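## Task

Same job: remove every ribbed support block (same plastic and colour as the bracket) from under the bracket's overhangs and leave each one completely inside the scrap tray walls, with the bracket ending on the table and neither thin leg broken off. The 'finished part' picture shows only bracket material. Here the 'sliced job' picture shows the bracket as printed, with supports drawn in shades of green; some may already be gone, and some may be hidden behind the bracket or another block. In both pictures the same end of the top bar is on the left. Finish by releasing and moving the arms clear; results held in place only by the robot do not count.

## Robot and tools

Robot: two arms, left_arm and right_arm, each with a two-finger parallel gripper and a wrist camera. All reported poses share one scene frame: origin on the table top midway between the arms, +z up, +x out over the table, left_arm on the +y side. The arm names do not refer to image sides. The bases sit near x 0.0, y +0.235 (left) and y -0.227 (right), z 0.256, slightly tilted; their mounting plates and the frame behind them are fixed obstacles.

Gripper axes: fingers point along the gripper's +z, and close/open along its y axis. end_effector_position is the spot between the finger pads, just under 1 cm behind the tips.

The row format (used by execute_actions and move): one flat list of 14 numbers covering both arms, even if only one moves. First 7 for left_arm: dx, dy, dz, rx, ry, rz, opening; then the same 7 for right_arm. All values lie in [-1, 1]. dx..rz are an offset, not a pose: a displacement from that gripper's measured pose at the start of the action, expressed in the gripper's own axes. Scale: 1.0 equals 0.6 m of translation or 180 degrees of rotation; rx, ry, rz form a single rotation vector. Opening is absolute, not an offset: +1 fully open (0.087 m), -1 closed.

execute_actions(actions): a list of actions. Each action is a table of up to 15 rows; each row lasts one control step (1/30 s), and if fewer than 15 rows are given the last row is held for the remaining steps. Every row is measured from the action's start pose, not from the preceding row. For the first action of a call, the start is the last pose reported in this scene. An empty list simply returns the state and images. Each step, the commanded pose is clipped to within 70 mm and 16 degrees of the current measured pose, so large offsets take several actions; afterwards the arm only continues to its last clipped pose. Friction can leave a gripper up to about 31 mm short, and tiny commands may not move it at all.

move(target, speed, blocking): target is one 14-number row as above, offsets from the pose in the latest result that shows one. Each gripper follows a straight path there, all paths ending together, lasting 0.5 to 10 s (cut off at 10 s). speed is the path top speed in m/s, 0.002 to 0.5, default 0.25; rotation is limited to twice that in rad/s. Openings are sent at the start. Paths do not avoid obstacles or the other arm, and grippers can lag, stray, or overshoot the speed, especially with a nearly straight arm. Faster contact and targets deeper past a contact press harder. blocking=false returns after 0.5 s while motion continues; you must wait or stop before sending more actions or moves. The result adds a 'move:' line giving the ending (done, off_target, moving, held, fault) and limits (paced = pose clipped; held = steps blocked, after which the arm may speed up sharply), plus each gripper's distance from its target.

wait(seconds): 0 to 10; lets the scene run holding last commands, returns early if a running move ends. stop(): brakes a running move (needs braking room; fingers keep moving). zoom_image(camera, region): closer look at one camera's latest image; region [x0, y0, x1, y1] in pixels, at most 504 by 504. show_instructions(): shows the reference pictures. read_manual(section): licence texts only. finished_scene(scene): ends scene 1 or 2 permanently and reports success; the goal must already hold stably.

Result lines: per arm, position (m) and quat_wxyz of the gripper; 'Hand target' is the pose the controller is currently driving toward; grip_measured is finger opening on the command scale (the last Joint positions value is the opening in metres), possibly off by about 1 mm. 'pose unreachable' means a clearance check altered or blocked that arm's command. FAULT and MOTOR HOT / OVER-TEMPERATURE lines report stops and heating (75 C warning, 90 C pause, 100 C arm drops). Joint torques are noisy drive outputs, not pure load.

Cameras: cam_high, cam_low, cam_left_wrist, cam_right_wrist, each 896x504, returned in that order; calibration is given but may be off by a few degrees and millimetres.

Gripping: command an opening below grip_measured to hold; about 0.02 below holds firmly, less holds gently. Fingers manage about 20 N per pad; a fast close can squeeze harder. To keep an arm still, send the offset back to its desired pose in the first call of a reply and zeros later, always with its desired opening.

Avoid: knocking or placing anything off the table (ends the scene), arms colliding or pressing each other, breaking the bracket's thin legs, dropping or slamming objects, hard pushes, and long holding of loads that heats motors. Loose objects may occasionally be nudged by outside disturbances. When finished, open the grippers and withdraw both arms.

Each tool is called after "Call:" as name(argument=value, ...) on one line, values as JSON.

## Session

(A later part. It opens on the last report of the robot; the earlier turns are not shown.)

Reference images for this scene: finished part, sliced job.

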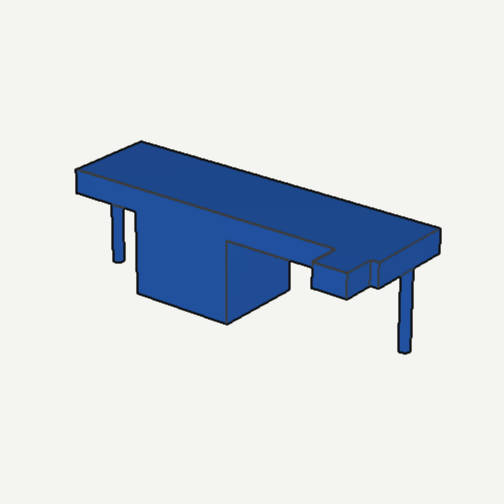

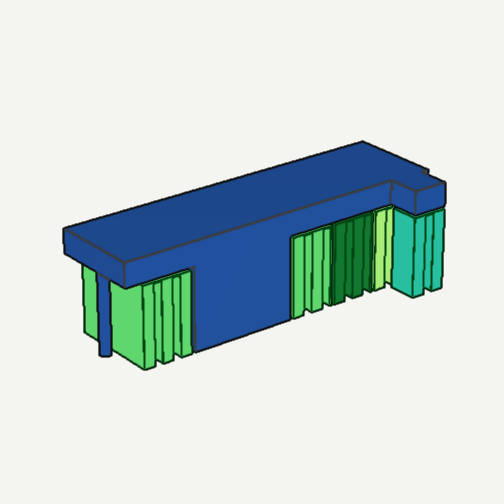

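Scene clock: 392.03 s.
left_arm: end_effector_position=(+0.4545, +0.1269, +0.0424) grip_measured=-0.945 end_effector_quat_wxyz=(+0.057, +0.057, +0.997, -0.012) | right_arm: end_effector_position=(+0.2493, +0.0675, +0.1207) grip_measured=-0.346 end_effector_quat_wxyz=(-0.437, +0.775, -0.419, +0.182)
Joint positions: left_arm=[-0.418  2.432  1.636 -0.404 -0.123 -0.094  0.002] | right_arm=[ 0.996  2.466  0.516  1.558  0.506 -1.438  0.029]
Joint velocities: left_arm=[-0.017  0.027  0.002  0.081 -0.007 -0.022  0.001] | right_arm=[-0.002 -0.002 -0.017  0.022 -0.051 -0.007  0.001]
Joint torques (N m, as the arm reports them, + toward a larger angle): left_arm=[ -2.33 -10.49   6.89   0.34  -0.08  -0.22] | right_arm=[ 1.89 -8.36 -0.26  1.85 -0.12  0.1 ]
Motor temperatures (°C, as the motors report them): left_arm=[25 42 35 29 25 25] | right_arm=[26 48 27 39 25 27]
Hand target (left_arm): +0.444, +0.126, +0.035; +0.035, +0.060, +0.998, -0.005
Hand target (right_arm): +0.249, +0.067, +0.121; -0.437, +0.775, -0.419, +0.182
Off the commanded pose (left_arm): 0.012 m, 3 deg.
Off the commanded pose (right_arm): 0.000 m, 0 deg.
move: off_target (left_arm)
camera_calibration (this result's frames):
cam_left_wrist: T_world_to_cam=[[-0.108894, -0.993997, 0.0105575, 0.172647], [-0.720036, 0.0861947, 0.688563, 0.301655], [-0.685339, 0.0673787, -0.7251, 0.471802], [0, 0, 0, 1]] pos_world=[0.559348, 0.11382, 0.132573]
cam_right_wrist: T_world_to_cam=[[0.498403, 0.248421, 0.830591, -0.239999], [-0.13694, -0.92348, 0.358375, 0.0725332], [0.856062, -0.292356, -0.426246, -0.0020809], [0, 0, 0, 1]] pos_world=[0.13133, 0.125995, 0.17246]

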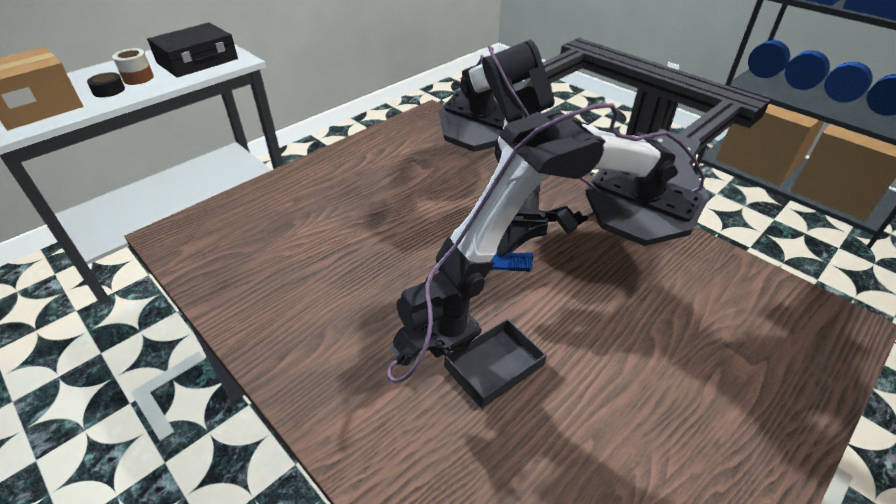

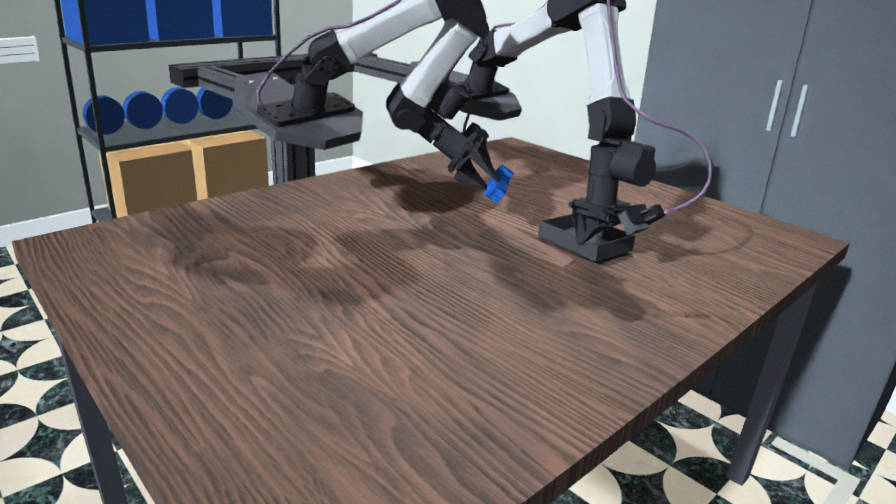

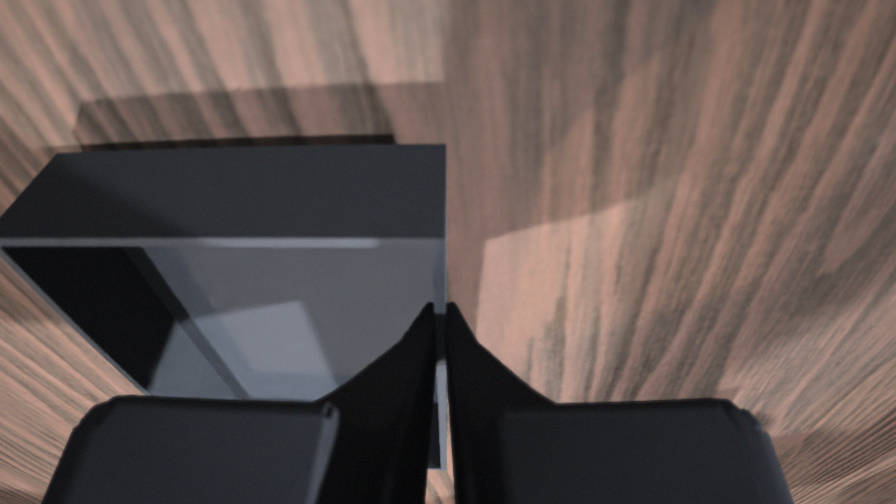

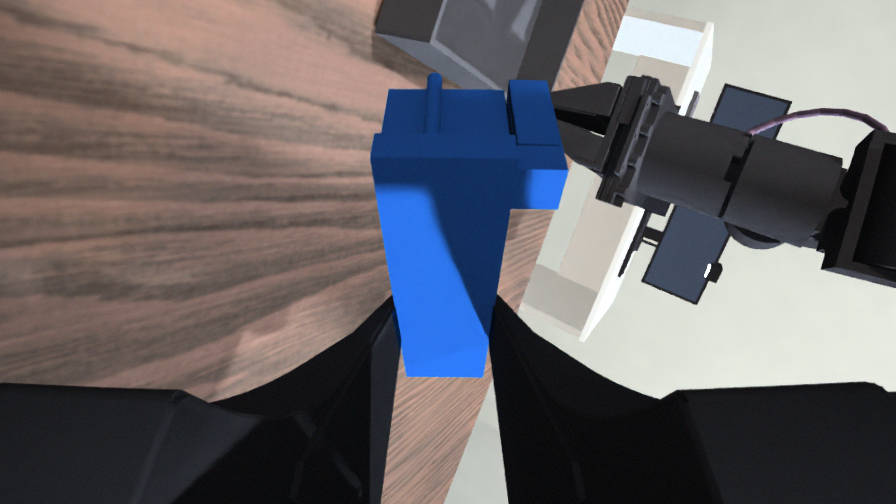

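Call:
move(target=[0.004,0,0.035,0,0,0,-0.98,0,0,0,0,0,0,-0.40], speed=0.02)

Scene clock: 396.90 s.
left_arm: end_effector_position=(+0.4521, +0.1265, +0.0340) grip_measured=-0.945 end_effector_quat_wxyz=(+0.055, +0.058, +0.997, -0.012) | right_arm: end_effector_position=(+0.2493, +0.0675, +0.1207) grip_measured=-0.346 end_effector_quat_wxyz=(-0.437, +0.775, -0.419, +0.182)
Joint positions: left_arm=[-0.418  2.453  1.636 -0.387 -0.124 -0.093  0.002] | right_arm=[ 0.996  2.466  0.516  1.558  0.506 -1.438  0.029]
Joint velocities: left_arm=[-0.012 -0.002 -0.007 -0.022 -0.081 -0.022  0.   ] | right_arm=[ 0.002 -0.007 -0.002 -0.051 -0.007  0.022 -0.   ]
Joint torques (N m, as the arm reports them, + toward a larger angle): left_arm=[-0.97 -9.76  6.77  0.81  0.1  -0.14] | right_arm=[ 1.87 -8.29 -0.25  1.85 -0.11  0.12]
Motor temperatures (°C, as the motors report them): left_arm=[25 43 35 29 25 25] | right_arm=[26 48 27 39 25 27]
Hand target (left_arm): +0.454, +0.127, +0.021; +0.056, +0.057, +0.997, -0.012
Hand target (right_arm): +0.249, +0.067, +0.121; -0.437, +0.775, -0.419, +0.182
Off the commanded pose (left_arm): 0.013 m, 0 deg.
Off the commanded pose (right_arm): 0.000 m, 0 deg.
move: off_target (left_arm)
camera_calibration (this result's frames):
cam_left_wrist: T_world_to_cam=[[-0.110343, -0.993846, 0.00971091, 0.172689], [-0.71795, 0.0864603, 0.690704, 0.304671], [-0.687293, 0.0692426, -0.723072, 0.464723], [0, 0, 0, 1]] pos_world=[0.557195, 0.113106, 0.123914]
cam_right_wrist: T_world_to_cam=[[0.498403, 0.248421, 0.830591, -0.239999], [-0.13694, -0.92348, 0.358375, 0.0725332], [0.856062, -0.292356, -0.426246, -0.0020809], [0, 0, 0, 1]] pos_world=[0.13133, 0.125995, 0.17246]

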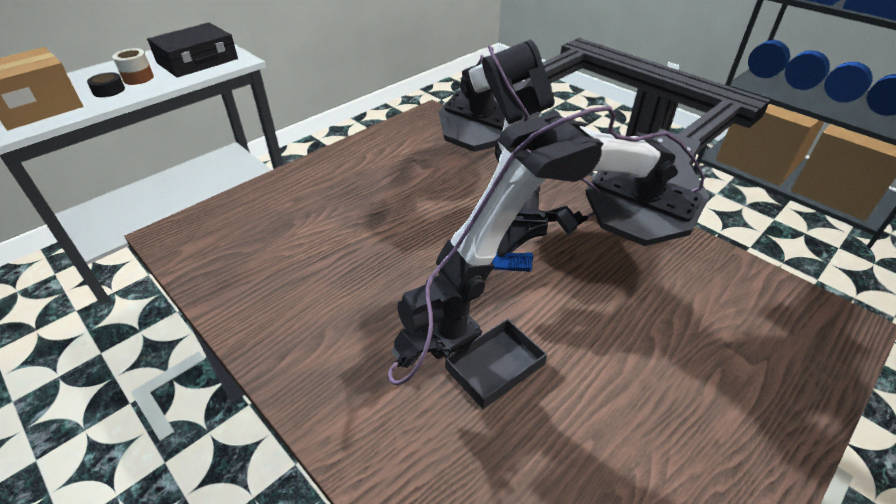

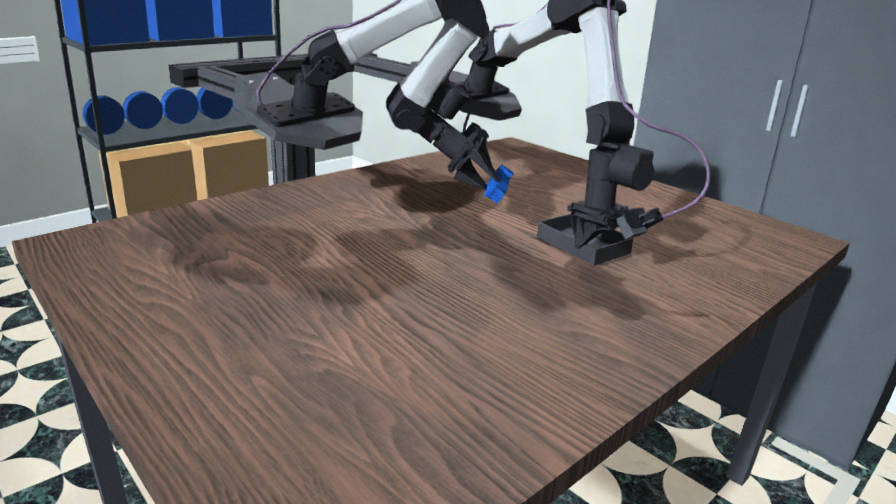

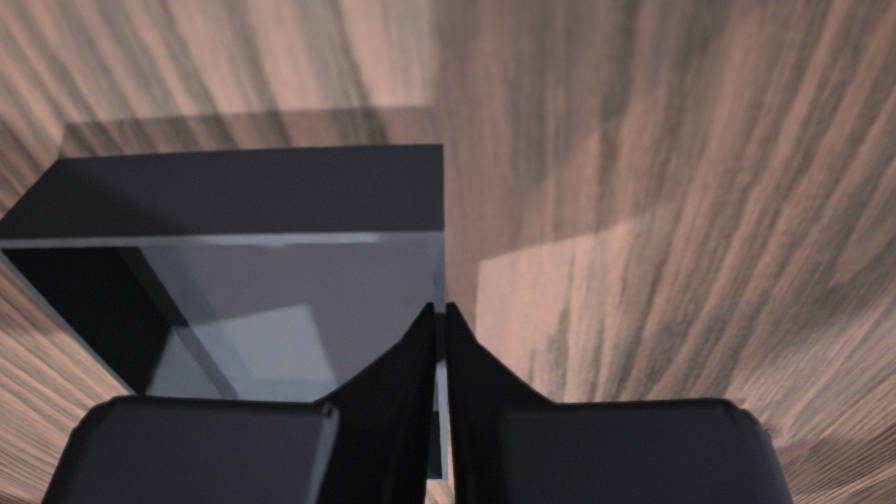

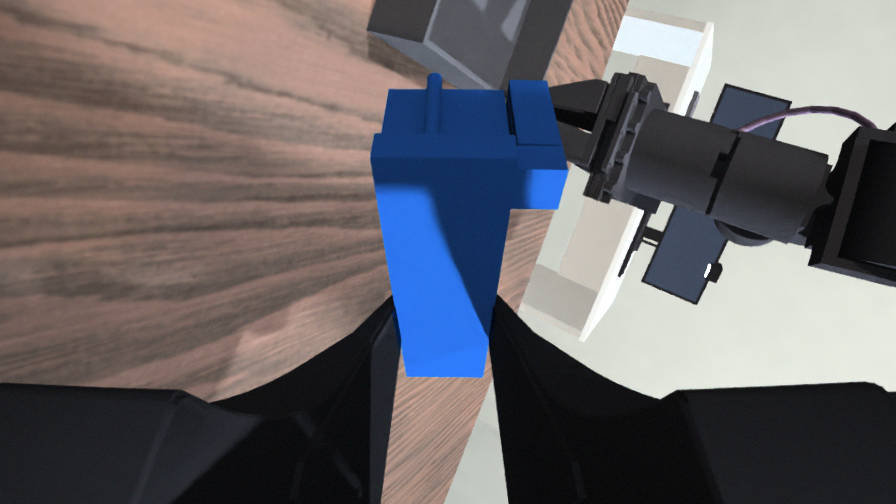

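Call:
execute_actions(actions=[[[0,0,0,0,0,0,-0.9,0,0,0,0,0,0,-0.40],[0,0,0,0,0,0,-0.86,0,0,0,0,0,0,-0.40],[0,0,0,0,0,0,-0.8,0,0,0,0,0,0,-0.40],[0,0,0,0,0,0,-0.7,0,0,0,0,0,0,-0.40],[0,0,0,0,0,0,-0.6,0,0,0,0,0,0,-0.40]]])

Call:
move(target=[-0.008,0,-0.09,0,0,0,-0.6,0,0,0,0,0,0,-0.40], speed=0.1)

Scene clock: 402.17 s.
left_arm: end_effector_position=(+0.4521, +0.1265, +0.0340) grip_measured=-0.600 end_effector_quat_wxyz=(+0.055, +0.058, +0.997, -0.012) | right_arm: end_effector_position=(+0.2493, +0.0675, +0.1207) grip_measured=-0.346 end_effector_quat_wxyz=(-0.437, +0.775, -0.419, +0.182)
Joint positions: left_arm=[-0.418  2.453  1.636 -0.387 -0.124 -0.093  0.017] | right_arm=[ 0.996  2.466  0.516  1.558  0.506 -1.438  0.029]
Joint velocities: left_arm=[ 0.012 -0.017  0.017  0.037  0.022  0.066  0.   ] | right_arm=[-0.002 -0.002 -0.002 -0.007 -0.022  0.051 -0.   ]
Joint torques (N m, as the arm reports them, + toward a larger angle): left_arm=[ -1.44 -12.49   5.09   0.62   0.03  -0.16] | right_arm=[ 1.96 -8.29 -0.22  1.83 -0.12  0.08]
Motor temperatures (°C, as the motors report them): left_arm=[25 44 35 29 25 25] | right_arm=[26 47 27 39 25 27]
Hand target (left_arm): +0.452, +0.126, +0.034; +0.055, +0.058, +0.997, -0.012
Hand target (right_arm): +0.249, +0.067, +0.121; -0.437, +0.775, -0.419, +0.182
Off the commanded pose (left_arm): 0.000 m, 0 deg.
Off the commanded pose (right_arm): 0.000 m, 0 deg.
camera_calibration (this result's frames):
cam_left_wrist: T_world_to_cam=[[-0.110343, -0.993846, 0.00971091, 0.172689], [-0.71795, 0.0864603, 0.690704, 0.304671], [-0.687293, 0.0692426, -0.723072, 0.464723], [0, 0, 0, 1]] pos_world=[0.557195, 0.113106, 0.123914]
cam_right_wrist: T_world_to_cam=[[0.498403, 0.248421, 0.830591, -0.239999], [-0.13694, -0.92348, 0.358375, 0.0725332], [0.856062, -0.292356, -0.426246, -0.0020809], [0, 0, 0, 1]] pos_world=[0.13133, 0.125995, 0.17246]

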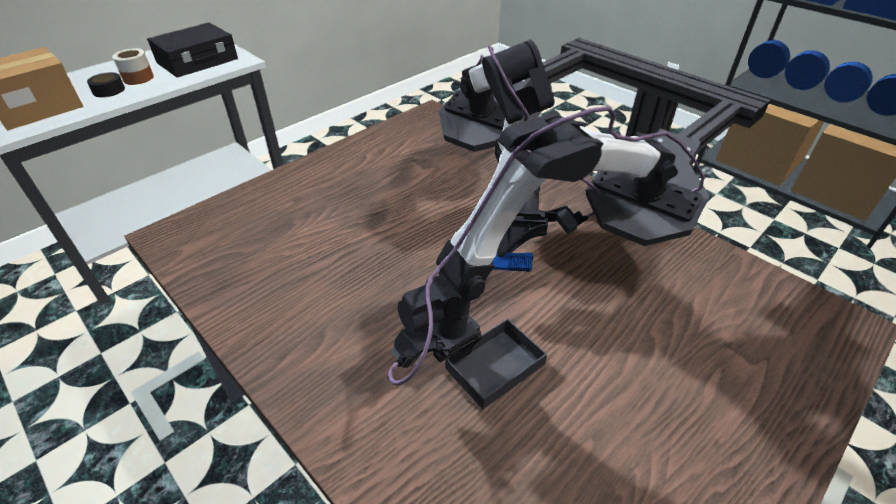

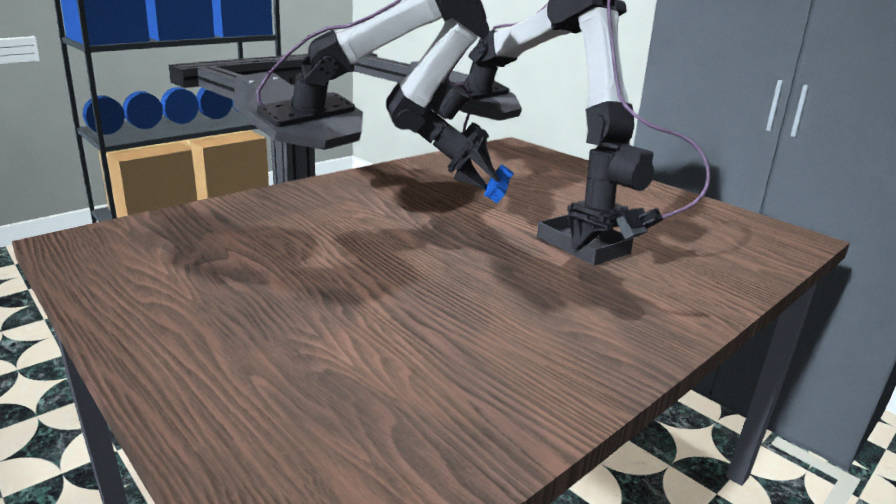

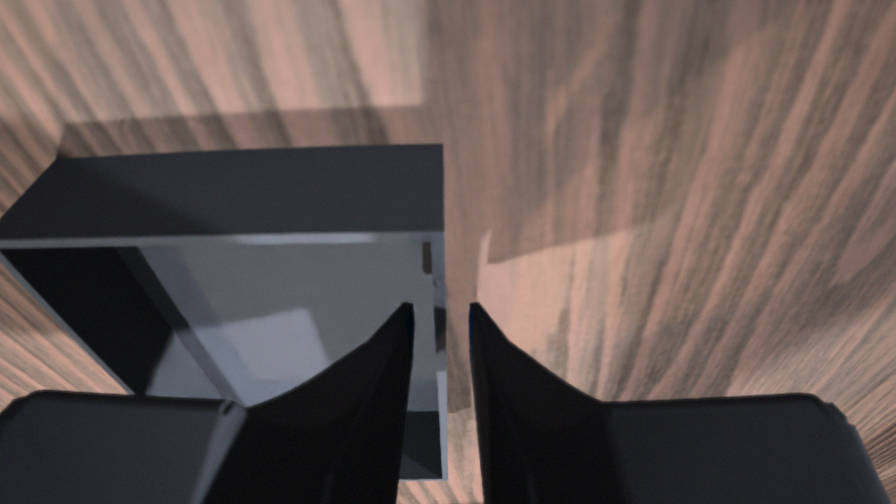

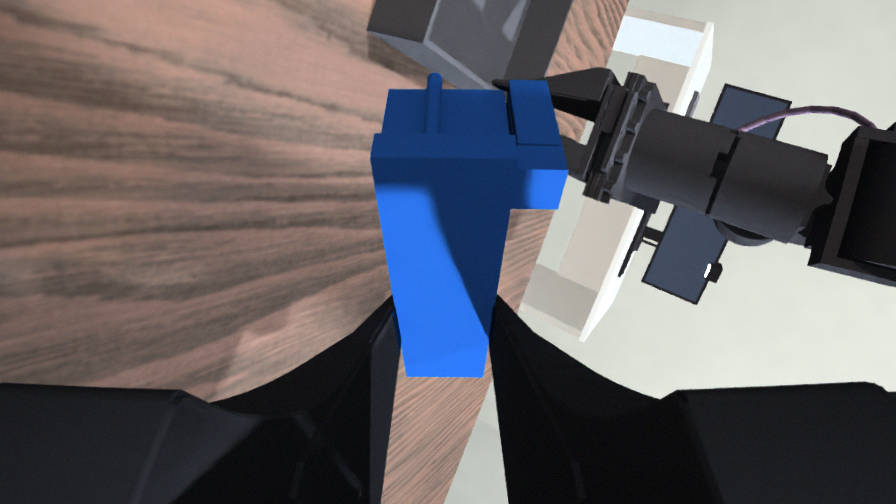

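Scene clock: 403.30 s.
left_arm: end_effector_position=(+0.4678, +0.1301, +0.0902) grip_measured=-0.600 end_effector_quat_wxyz=(+0.076, +0.052, +0.996, -0.015) | right_arm: end_effector_position=(+0.2493, +0.0675, +0.1207) grip_measured=-0.346 end_effector_quat_wxyz=(-0.437, +0.775, -0.419, +0.182)
Joint positions: left_arm=[-0.418  2.307  1.619 -0.473 -0.124 -0.099  0.017] | right_arm=[ 0.996  2.466  0.516  1.558  0.506 -1.438  0.029]
Joint velocities: left_arm=[ 0.012 -0.007 -0.022  0.022  0.051 -0.037 -0.001] | right_arm=[-0.007  0.002  0.002  0.066 -0.022  0.022 -0.001]
Joint torques (N m, as the arm reports them, + toward a larger angle): left_arm=[ -2.71 -12.81   3.45   0.5   -0.02  -0.21] | right_arm=[ 1.9  -8.34 -0.21  1.85 -0.11  0.1 ]
Motor temperatures (°C, as the motors report them): left_arm=[25 45 35 29 25 25] | right_arm=[26 47 27 39 25 27]
Hand target (left_arm): +0.452, +0.128, +0.089; +0.055, +0.057, +0.997, -0.012
Hand target (right_arm): +0.249, +0.067, +0.121; -0.437, +0.775, -0.419, +0.182
Off the commanded pose (left_arm): 0.017 m, 2 deg.
Off the commanded pose (right_arm): 0.000 m, 0 deg.
move: off_target (left_arm)
camera_calibration (this result's frames):
cam_left_wrist: T_world_to_cam=[[-0.099414, -0.994926, 0.0154397, 0.172034], [-0.746459, 0.0848291, 0.660002, 0.293136], [-0.657963, 0.0540884, -0.751105, 0.506602], [0, 0, 0, 1]] pos_world=[0.569242, 0.118893, 0.184385]
cam_right_wrist: T_world_to_cam=[[0.498403, 0.248421, 0.830591, -0.239999], [-0.13694, -0.92348, 0.358375, 0.0725332], [0.856062, -0.292356, -0.426246, -0.0020809], [0, 0, 0, 1]] pos_world=[0.13133, 0.125995, 0.17246]

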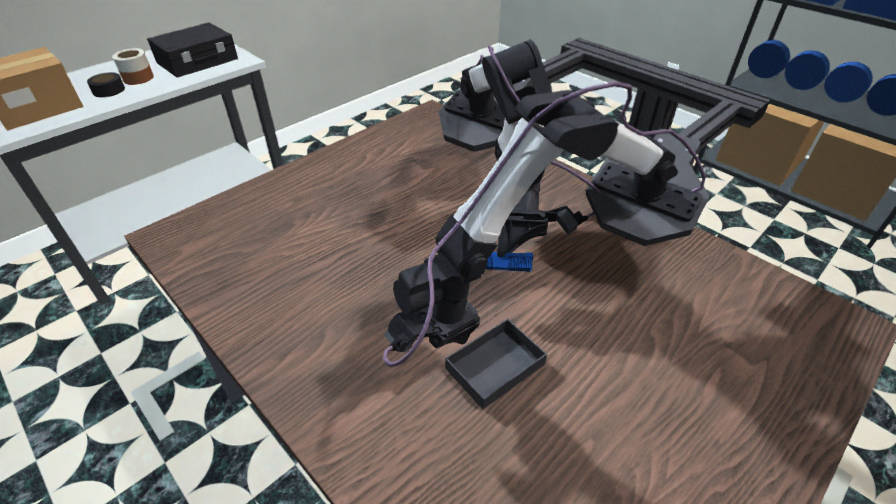

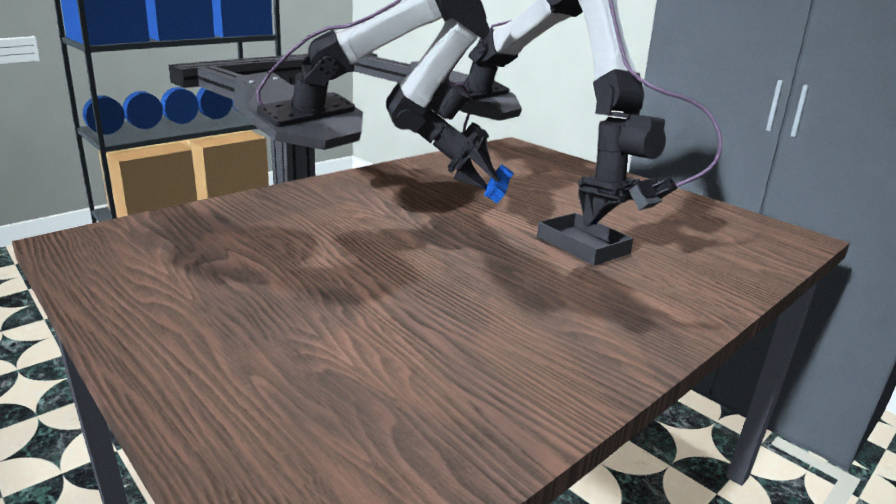

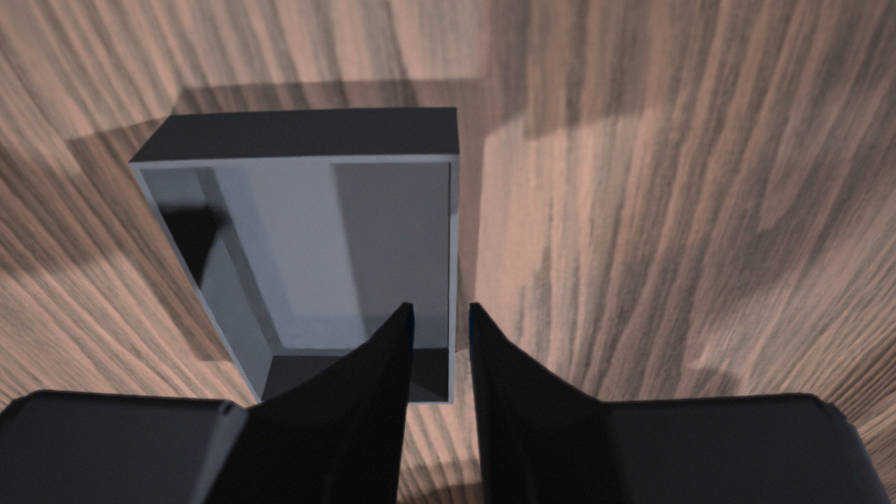

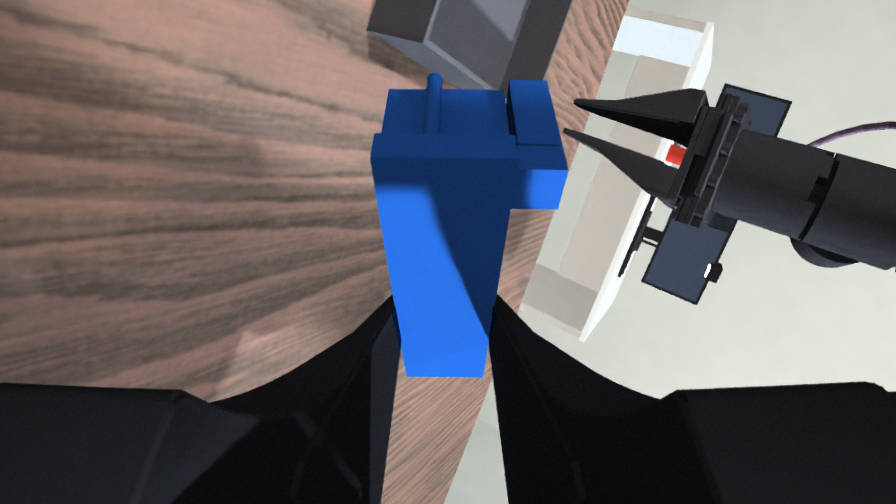

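Call:
move(target=[0.1405,0.0145,-0.123,0.0125,0.049,0.250,-1,-0.0835,-0.058,0.2106,0.0776,-0.0264,0.0186,-0.40], speed=0.1)

Scene clock: 438.50 s.
left_arm: end_effector_position=(+0.3884, +0.1477, +0.1495) grip_measured=-1.000 end_effector_quat_wxyz=(+0.017, +0.421, +0.907, -0.002) | right_arm: end_effector_position=(+0.3137, +0.1851, +0.0900) grip_measured=-0.346 end_effector_quat_wxyz=(-0.554, +0.708, -0.400, +0.180)
Joint positions: left_arm=[-0.514  2.013  1.298 -0.582 -0.144  0.557  0.   ] | right_arm=[ 0.932  2.763  1.106  1.551  0.374 -1.505  0.029]
Joint velocities: left_arm=[-0.002 -0.007 -0.017 -0.022  0.007  0.037  0.   ] | right_arm=[-0.012 -0.007 -0.022 -0.037 -0.051 -0.051  0.   ]
Joint torques (N m, as the arm reports them, + toward a larger angle): left_arm=[ -2.31 -11.15   2.9    0.25  -0.03  -0.09] | right_arm=[ 1.34 -9.75  3.7   1.9  -0.28 -0.01]
Motor temperatures (°C, as the motors report them): left_arm=[26 55 34 28 25 25] | right_arm=[26 46 27 40 25 27]
Hand target (left_arm): +0.376, +0.151, +0.151; -0.000, +0.431, +0.902, -0.000
Hand target (right_arm): +0.318, +0.185, +0.084; -0.550, +0.711, -0.398, +0.185
Off the commanded pose (left_arm): 0.014 m, 2 deg.
Off the commanded pose (right_arm): 0.008 m, 1 deg.
move: off_target (left_arm)
camera_calibration (this result's frames):
cam_left_wrist: T_world_to_cam=[[-0.760112, -0.649561, -0.0173189, 0.391224], [-0.442837, 0.498331, 0.74536, 0.00143491], [-0.475526, 0.574226, -0.666437, 0.337657], [0, 0, 0, 1]] pos_world=[0.458574, 0.0595174, 0.230733]
cam_right_wrist: T_world_to_cam=[[0.375388, 0.0503566, 0.925499, -0.209095], [-0.151519, -0.981757, 0.114874, 0.238237], [0.914399, -0.183353, -0.360909, -0.0802216], [0, 0, 0, 1]] pos_world=[0.187944, 0.229711, 0.137197]

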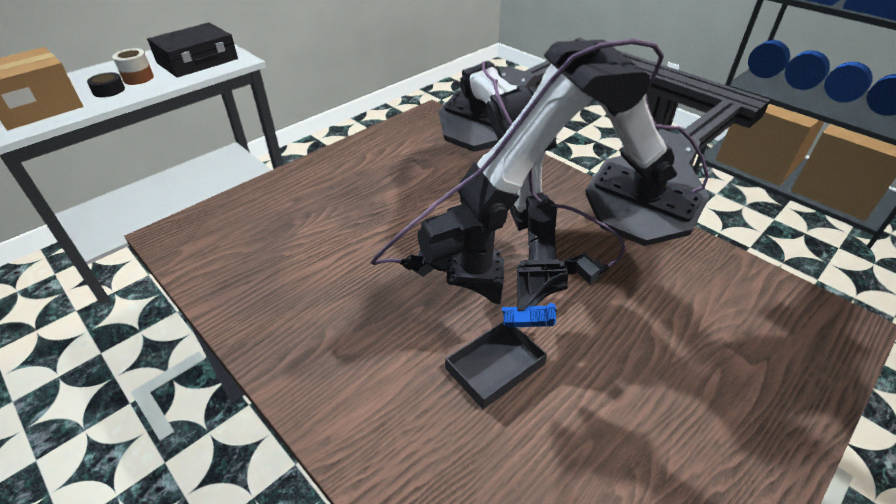

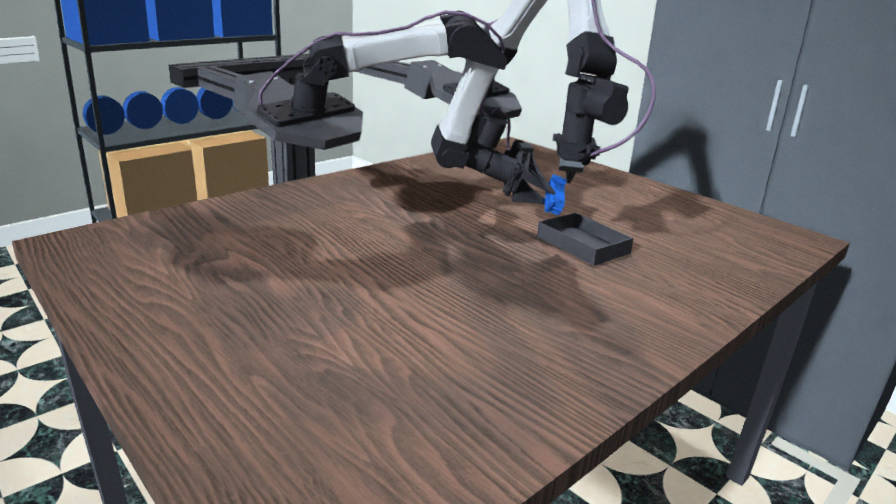

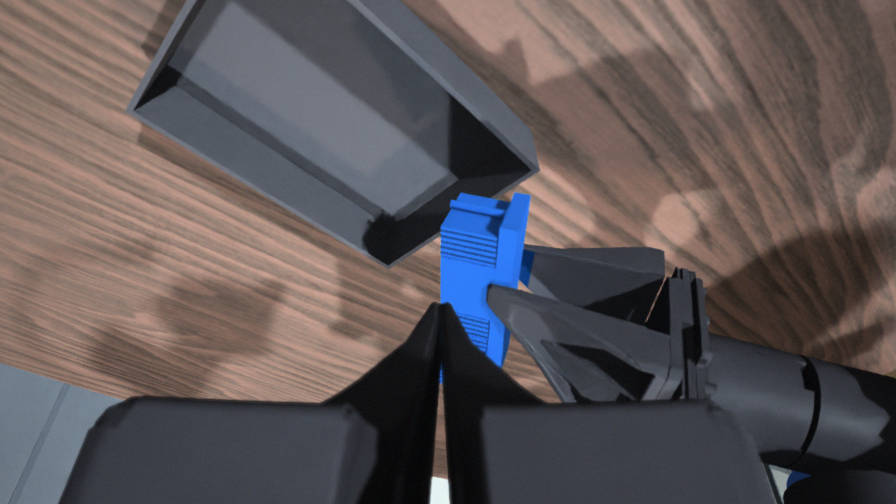

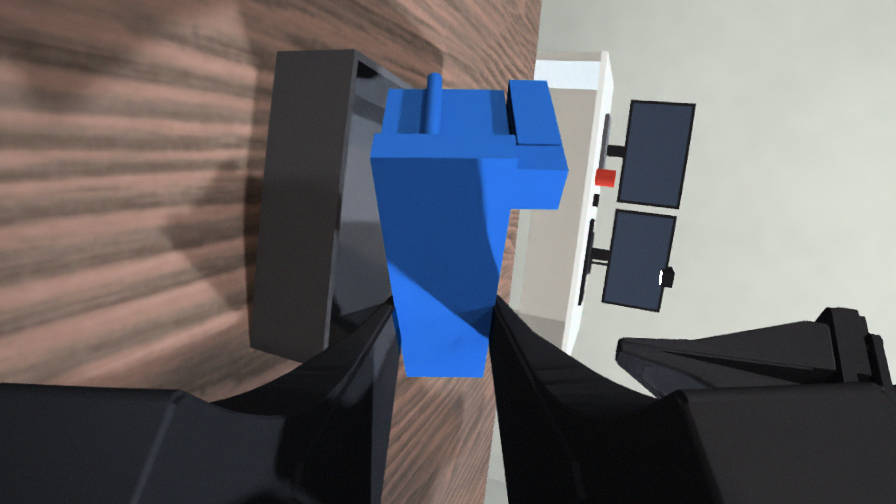

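Call:
move(target=[0,0,0,0,0,0,-1,-0.0065,0.033,0.011,0,0,0,-0.40], speed=0.03)

Scene clock: 453.10 s.
left_arm: end_effector_position=(+0.3885, +0.1479, +0.1495) grip_measured=-1.000 end_effector_quat_wxyz=(+0.017, +0.422, +0.906, -0.002) | right_arm: end_effector_position=(+0.3091, +0.1866, +0.0710) grip_measured=-0.346 end_effector_quat_wxyz=(-0.549, +0.712, -0.399, +0.179)
Joint positions: left_arm=[-0.514  2.013  1.298 -0.582 -0.144  0.56   0.   ] | right_arm=[ 0.932  2.828  1.157  1.552  0.374 -1.505  0.029]
Joint velocities: left_arm=[ 0.002  0.012  0.022  0.037 -0.037  0.007  0.   ] | right_arm=[ 0.012 -0.002 -0.007 -0.022  0.081  0.022 -0.   ]
Joint torques (N m, as the arm reports them, + toward a larger angle): left_arm=[ -1.32 -10.23   5.34   0.44   0.11  -0.2 ] | right_arm=[ 3.06 -9.8   3.83  2.04 -0.12  0.1 ]
Motor temperatures (°C, as the motors report them): left_arm=[26 56 33 28 25 25] | right_arm=[26 47 27 40 25 27]
Hand target (left_arm): +0.388, +0.148, +0.150; +0.017, +0.421, +0.907, -0.002
Hand target (right_arm): +0.309, +0.191, +0.070; -0.554, +0.708, -0.400, +0.180
Off the commanded pose (left_arm): 0.000 m, 0 deg.
Off the commanded pose (right_arm): 0.005 m, 1 deg.
move: done
camera_calibration (this result's frames):
cam_left_wrist: T_world_to_cam=[[-0.761832, -0.647532, -0.0177299, 0.391822], [-0.441636, 0.499179, 0.745506, 0.000793538], [-0.473889, 0.57578, -0.666263, 0.336743], [0, 0, 0, 1]] pos_world=[0.458431, 0.0594313, 0.230715]
cam_right_wrist: T_world_to_cam=[[0.380769, 0.0613934, 0.92263, -0.193377], [-0.147194, -0.981046, 0.126027, 0.238896], [0.912879, -0.183793, -0.364515, -0.0818314], [0, 0, 0, 1]] pos_world=[0.183498, 0.2312, 0.118479]

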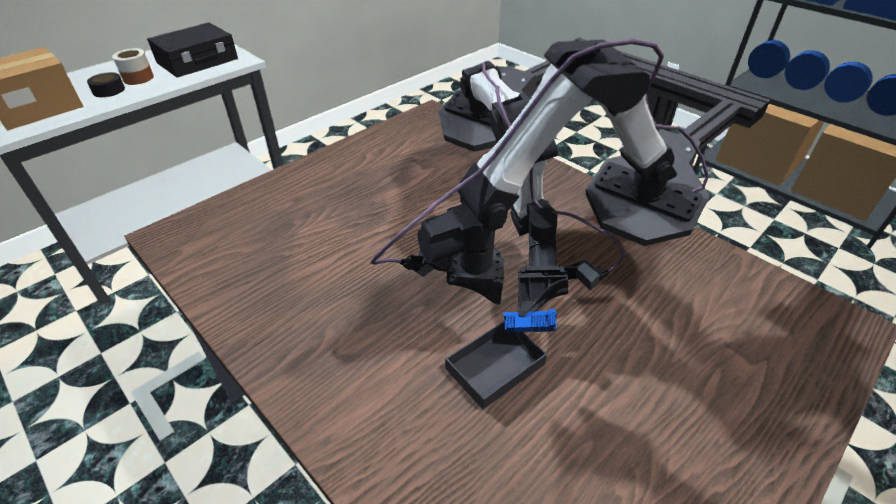

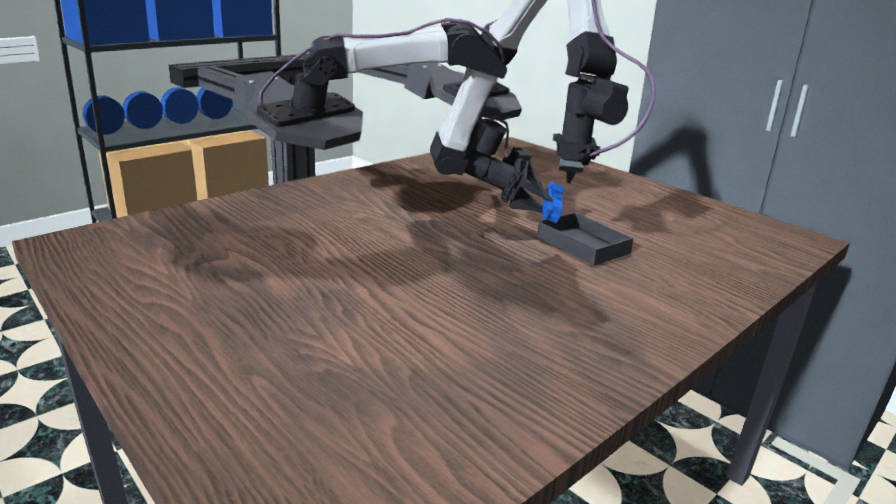

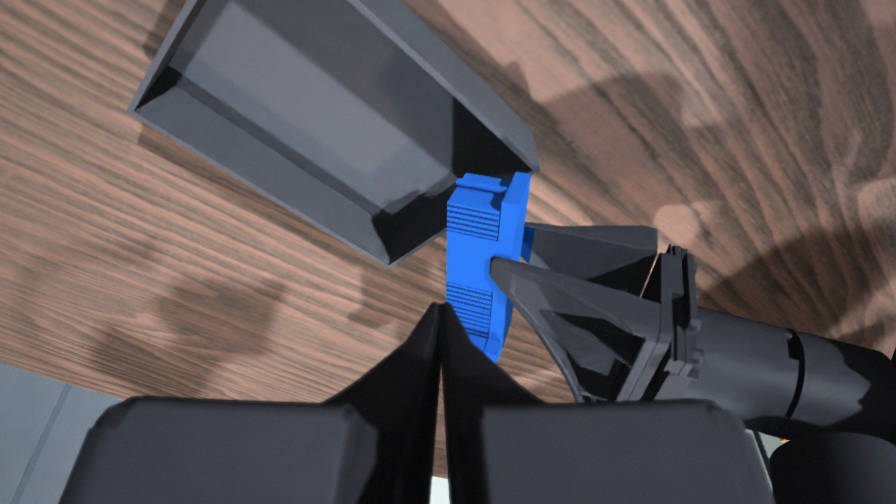

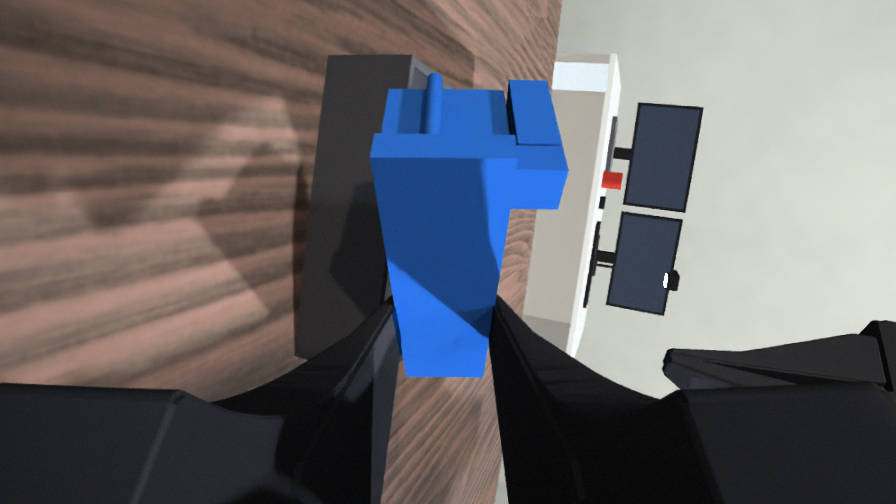

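Call:
zoom_image(camera="cam_left_wrist", region=[380, 100, 620, 300])

Call:
zoom_image(camera="cam_low", region=[490, 160, 650, 270])

Call:
zoom_image(camera="cam_high", region=[440, 270, 600, 400])

Region (380, 100, 620, 300) of cam_left_wrist's 896x504 image, scaled by 2.100, with more detail than that image has.

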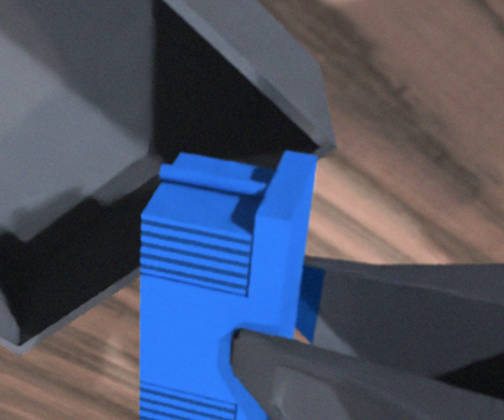

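Region (490, 160, 650, 270) of cam_low's 896x504 image, scaled by 3.150, with more detail than that image has; it fills the top 346 rows of this view, and the rest is white.

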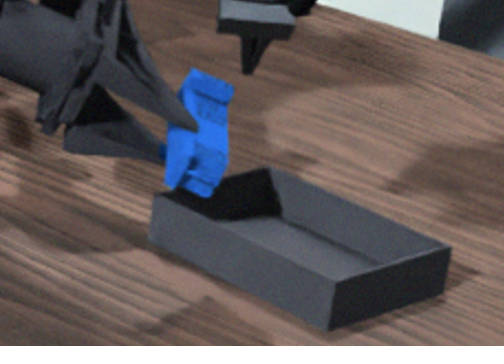

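Region (440, 270, 600, 400) of cam_high's 896x504 image, scaled by 3.150, with more detail than that image has; it fills the top 410 rows of this view, and the rest is white.

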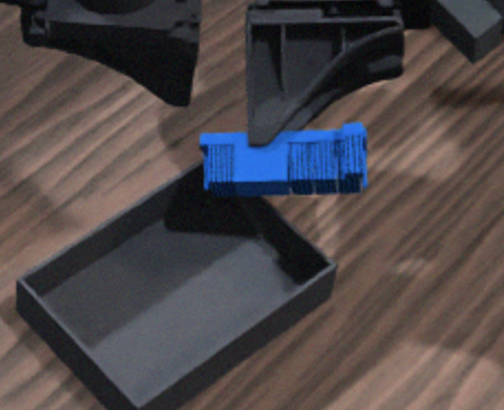

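Call:
move(target=[0,0,0,0,0,0,-1,0.0115,-0.006,0.0107,0,0,0,-0.40], speed=0.02)

Scene clock: 467.63 s.
left_arm: end_effector_position=(+0.3885, +0.1479, +0.1495) grip_measured=-1.000 end_effector_quat_wxyz=(+0.017, +0.422, +0.906, -0.002) | right_arm: end_effector_position=(+0.3122, +0.1846, +0.0684) grip_measured=-0.346 end_effector_quat_wxyz=(-0.547, +0.715, -0.399, +0.177)
Joint positions: left_arm=[-0.514  2.013  1.298 -0.582 -0.144  0.56   0.   ] | right_arm=[ 0.919  2.828  1.157  1.545  0.359 -1.505  0.029]
Joint velocities: left_arm=[-0.022 -0.002 -0.007 -0.007  0.007 -0.007  0.   ] | right_arm=[-0.012 -0.007  0.002  0.022 -0.037  0.022  0.   ]
Joint torques (N m, as the arm reports them, + toward a larger angle): left_arm=[ -1.36 -10.19   5.28   0.46   0.08  -0.17] | right_arm=[  1.6  -11.81   2.46   1.87  -0.33   0.04]
Motor temperatures (°C, as the motors report them): left_arm=[26 56 34 28 25 25] | right_arm=[26 48 27 41 25 27]
Hand target (left_arm): +0.389, +0.148, +0.150; +0.017, +0.422, +0.906, -0.002
Hand target (right_arm): +0.319, +0.186, +0.071; -0.549, +0.712, -0.399, +0.179
Off the commanded pose (left_arm): 0.000 m, 0 deg.
Off the commanded pose (right_arm): 0.007 m, 0 deg.
move: done
camera_calibration (this result's frames):
cam_left_wrist: T_world_to_cam=[[-0.761832, -0.647532, -0.0177299, 0.391822], [-0.441636, 0.499179, 0.745506, 0.000793538], [-0.473889, 0.57578, -0.666263, 0.336743], [0, 0, 0, 1]] pos_world=[0.458431, 0.0594313, 0.230715]
cam_right_wrist: T_world_to_cam=[[0.385073, 0.0667868, 0.920466, -0.194211], [-0.142851, -0.981044, 0.130943, 0.236021], [0.911763, -0.181912, -0.368233, -0.0857561], [0, 0, 0, 1]] pos_world=[0.186691, 0.228918, 0.116281]

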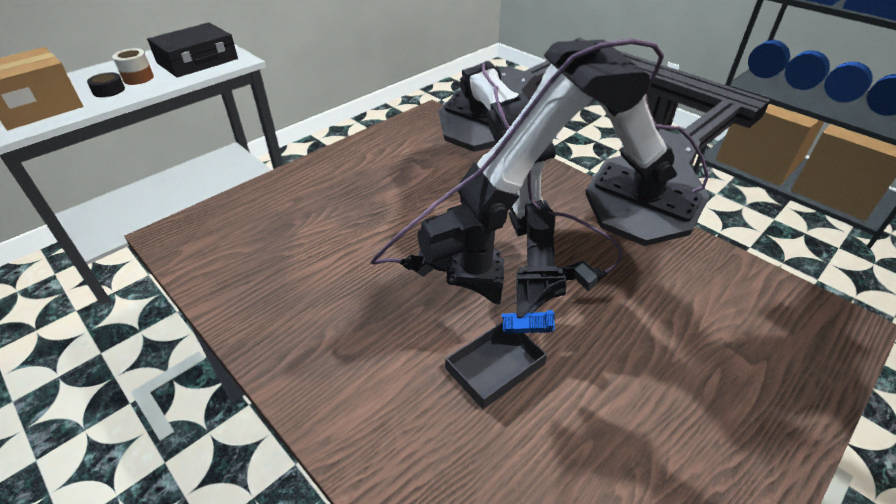

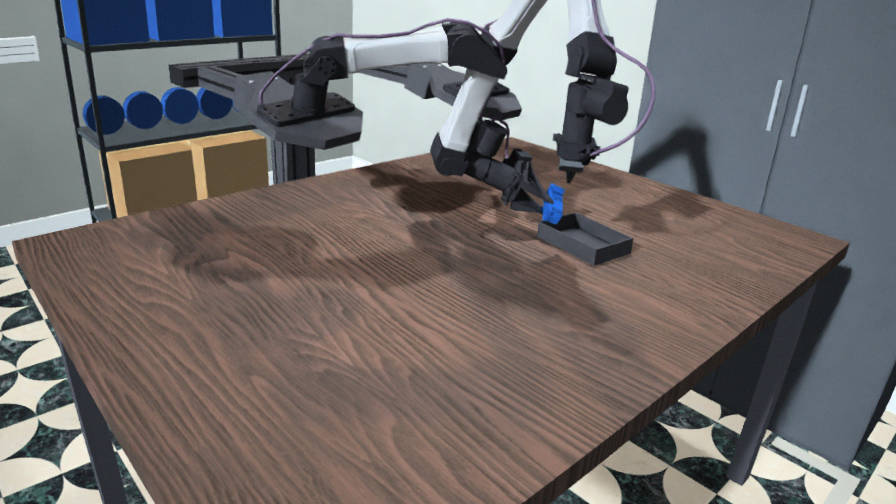

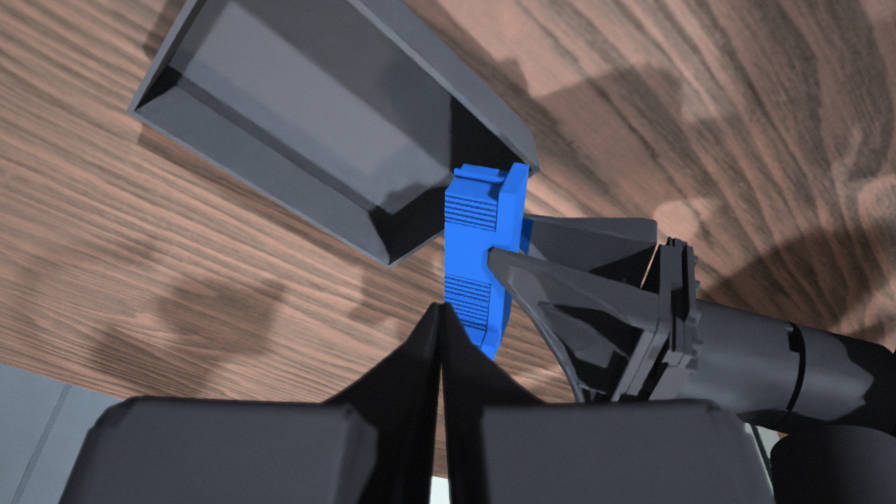

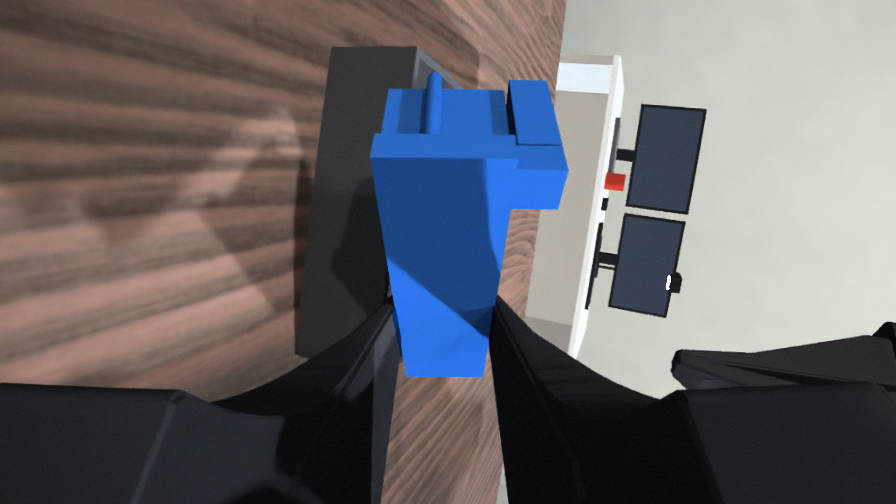

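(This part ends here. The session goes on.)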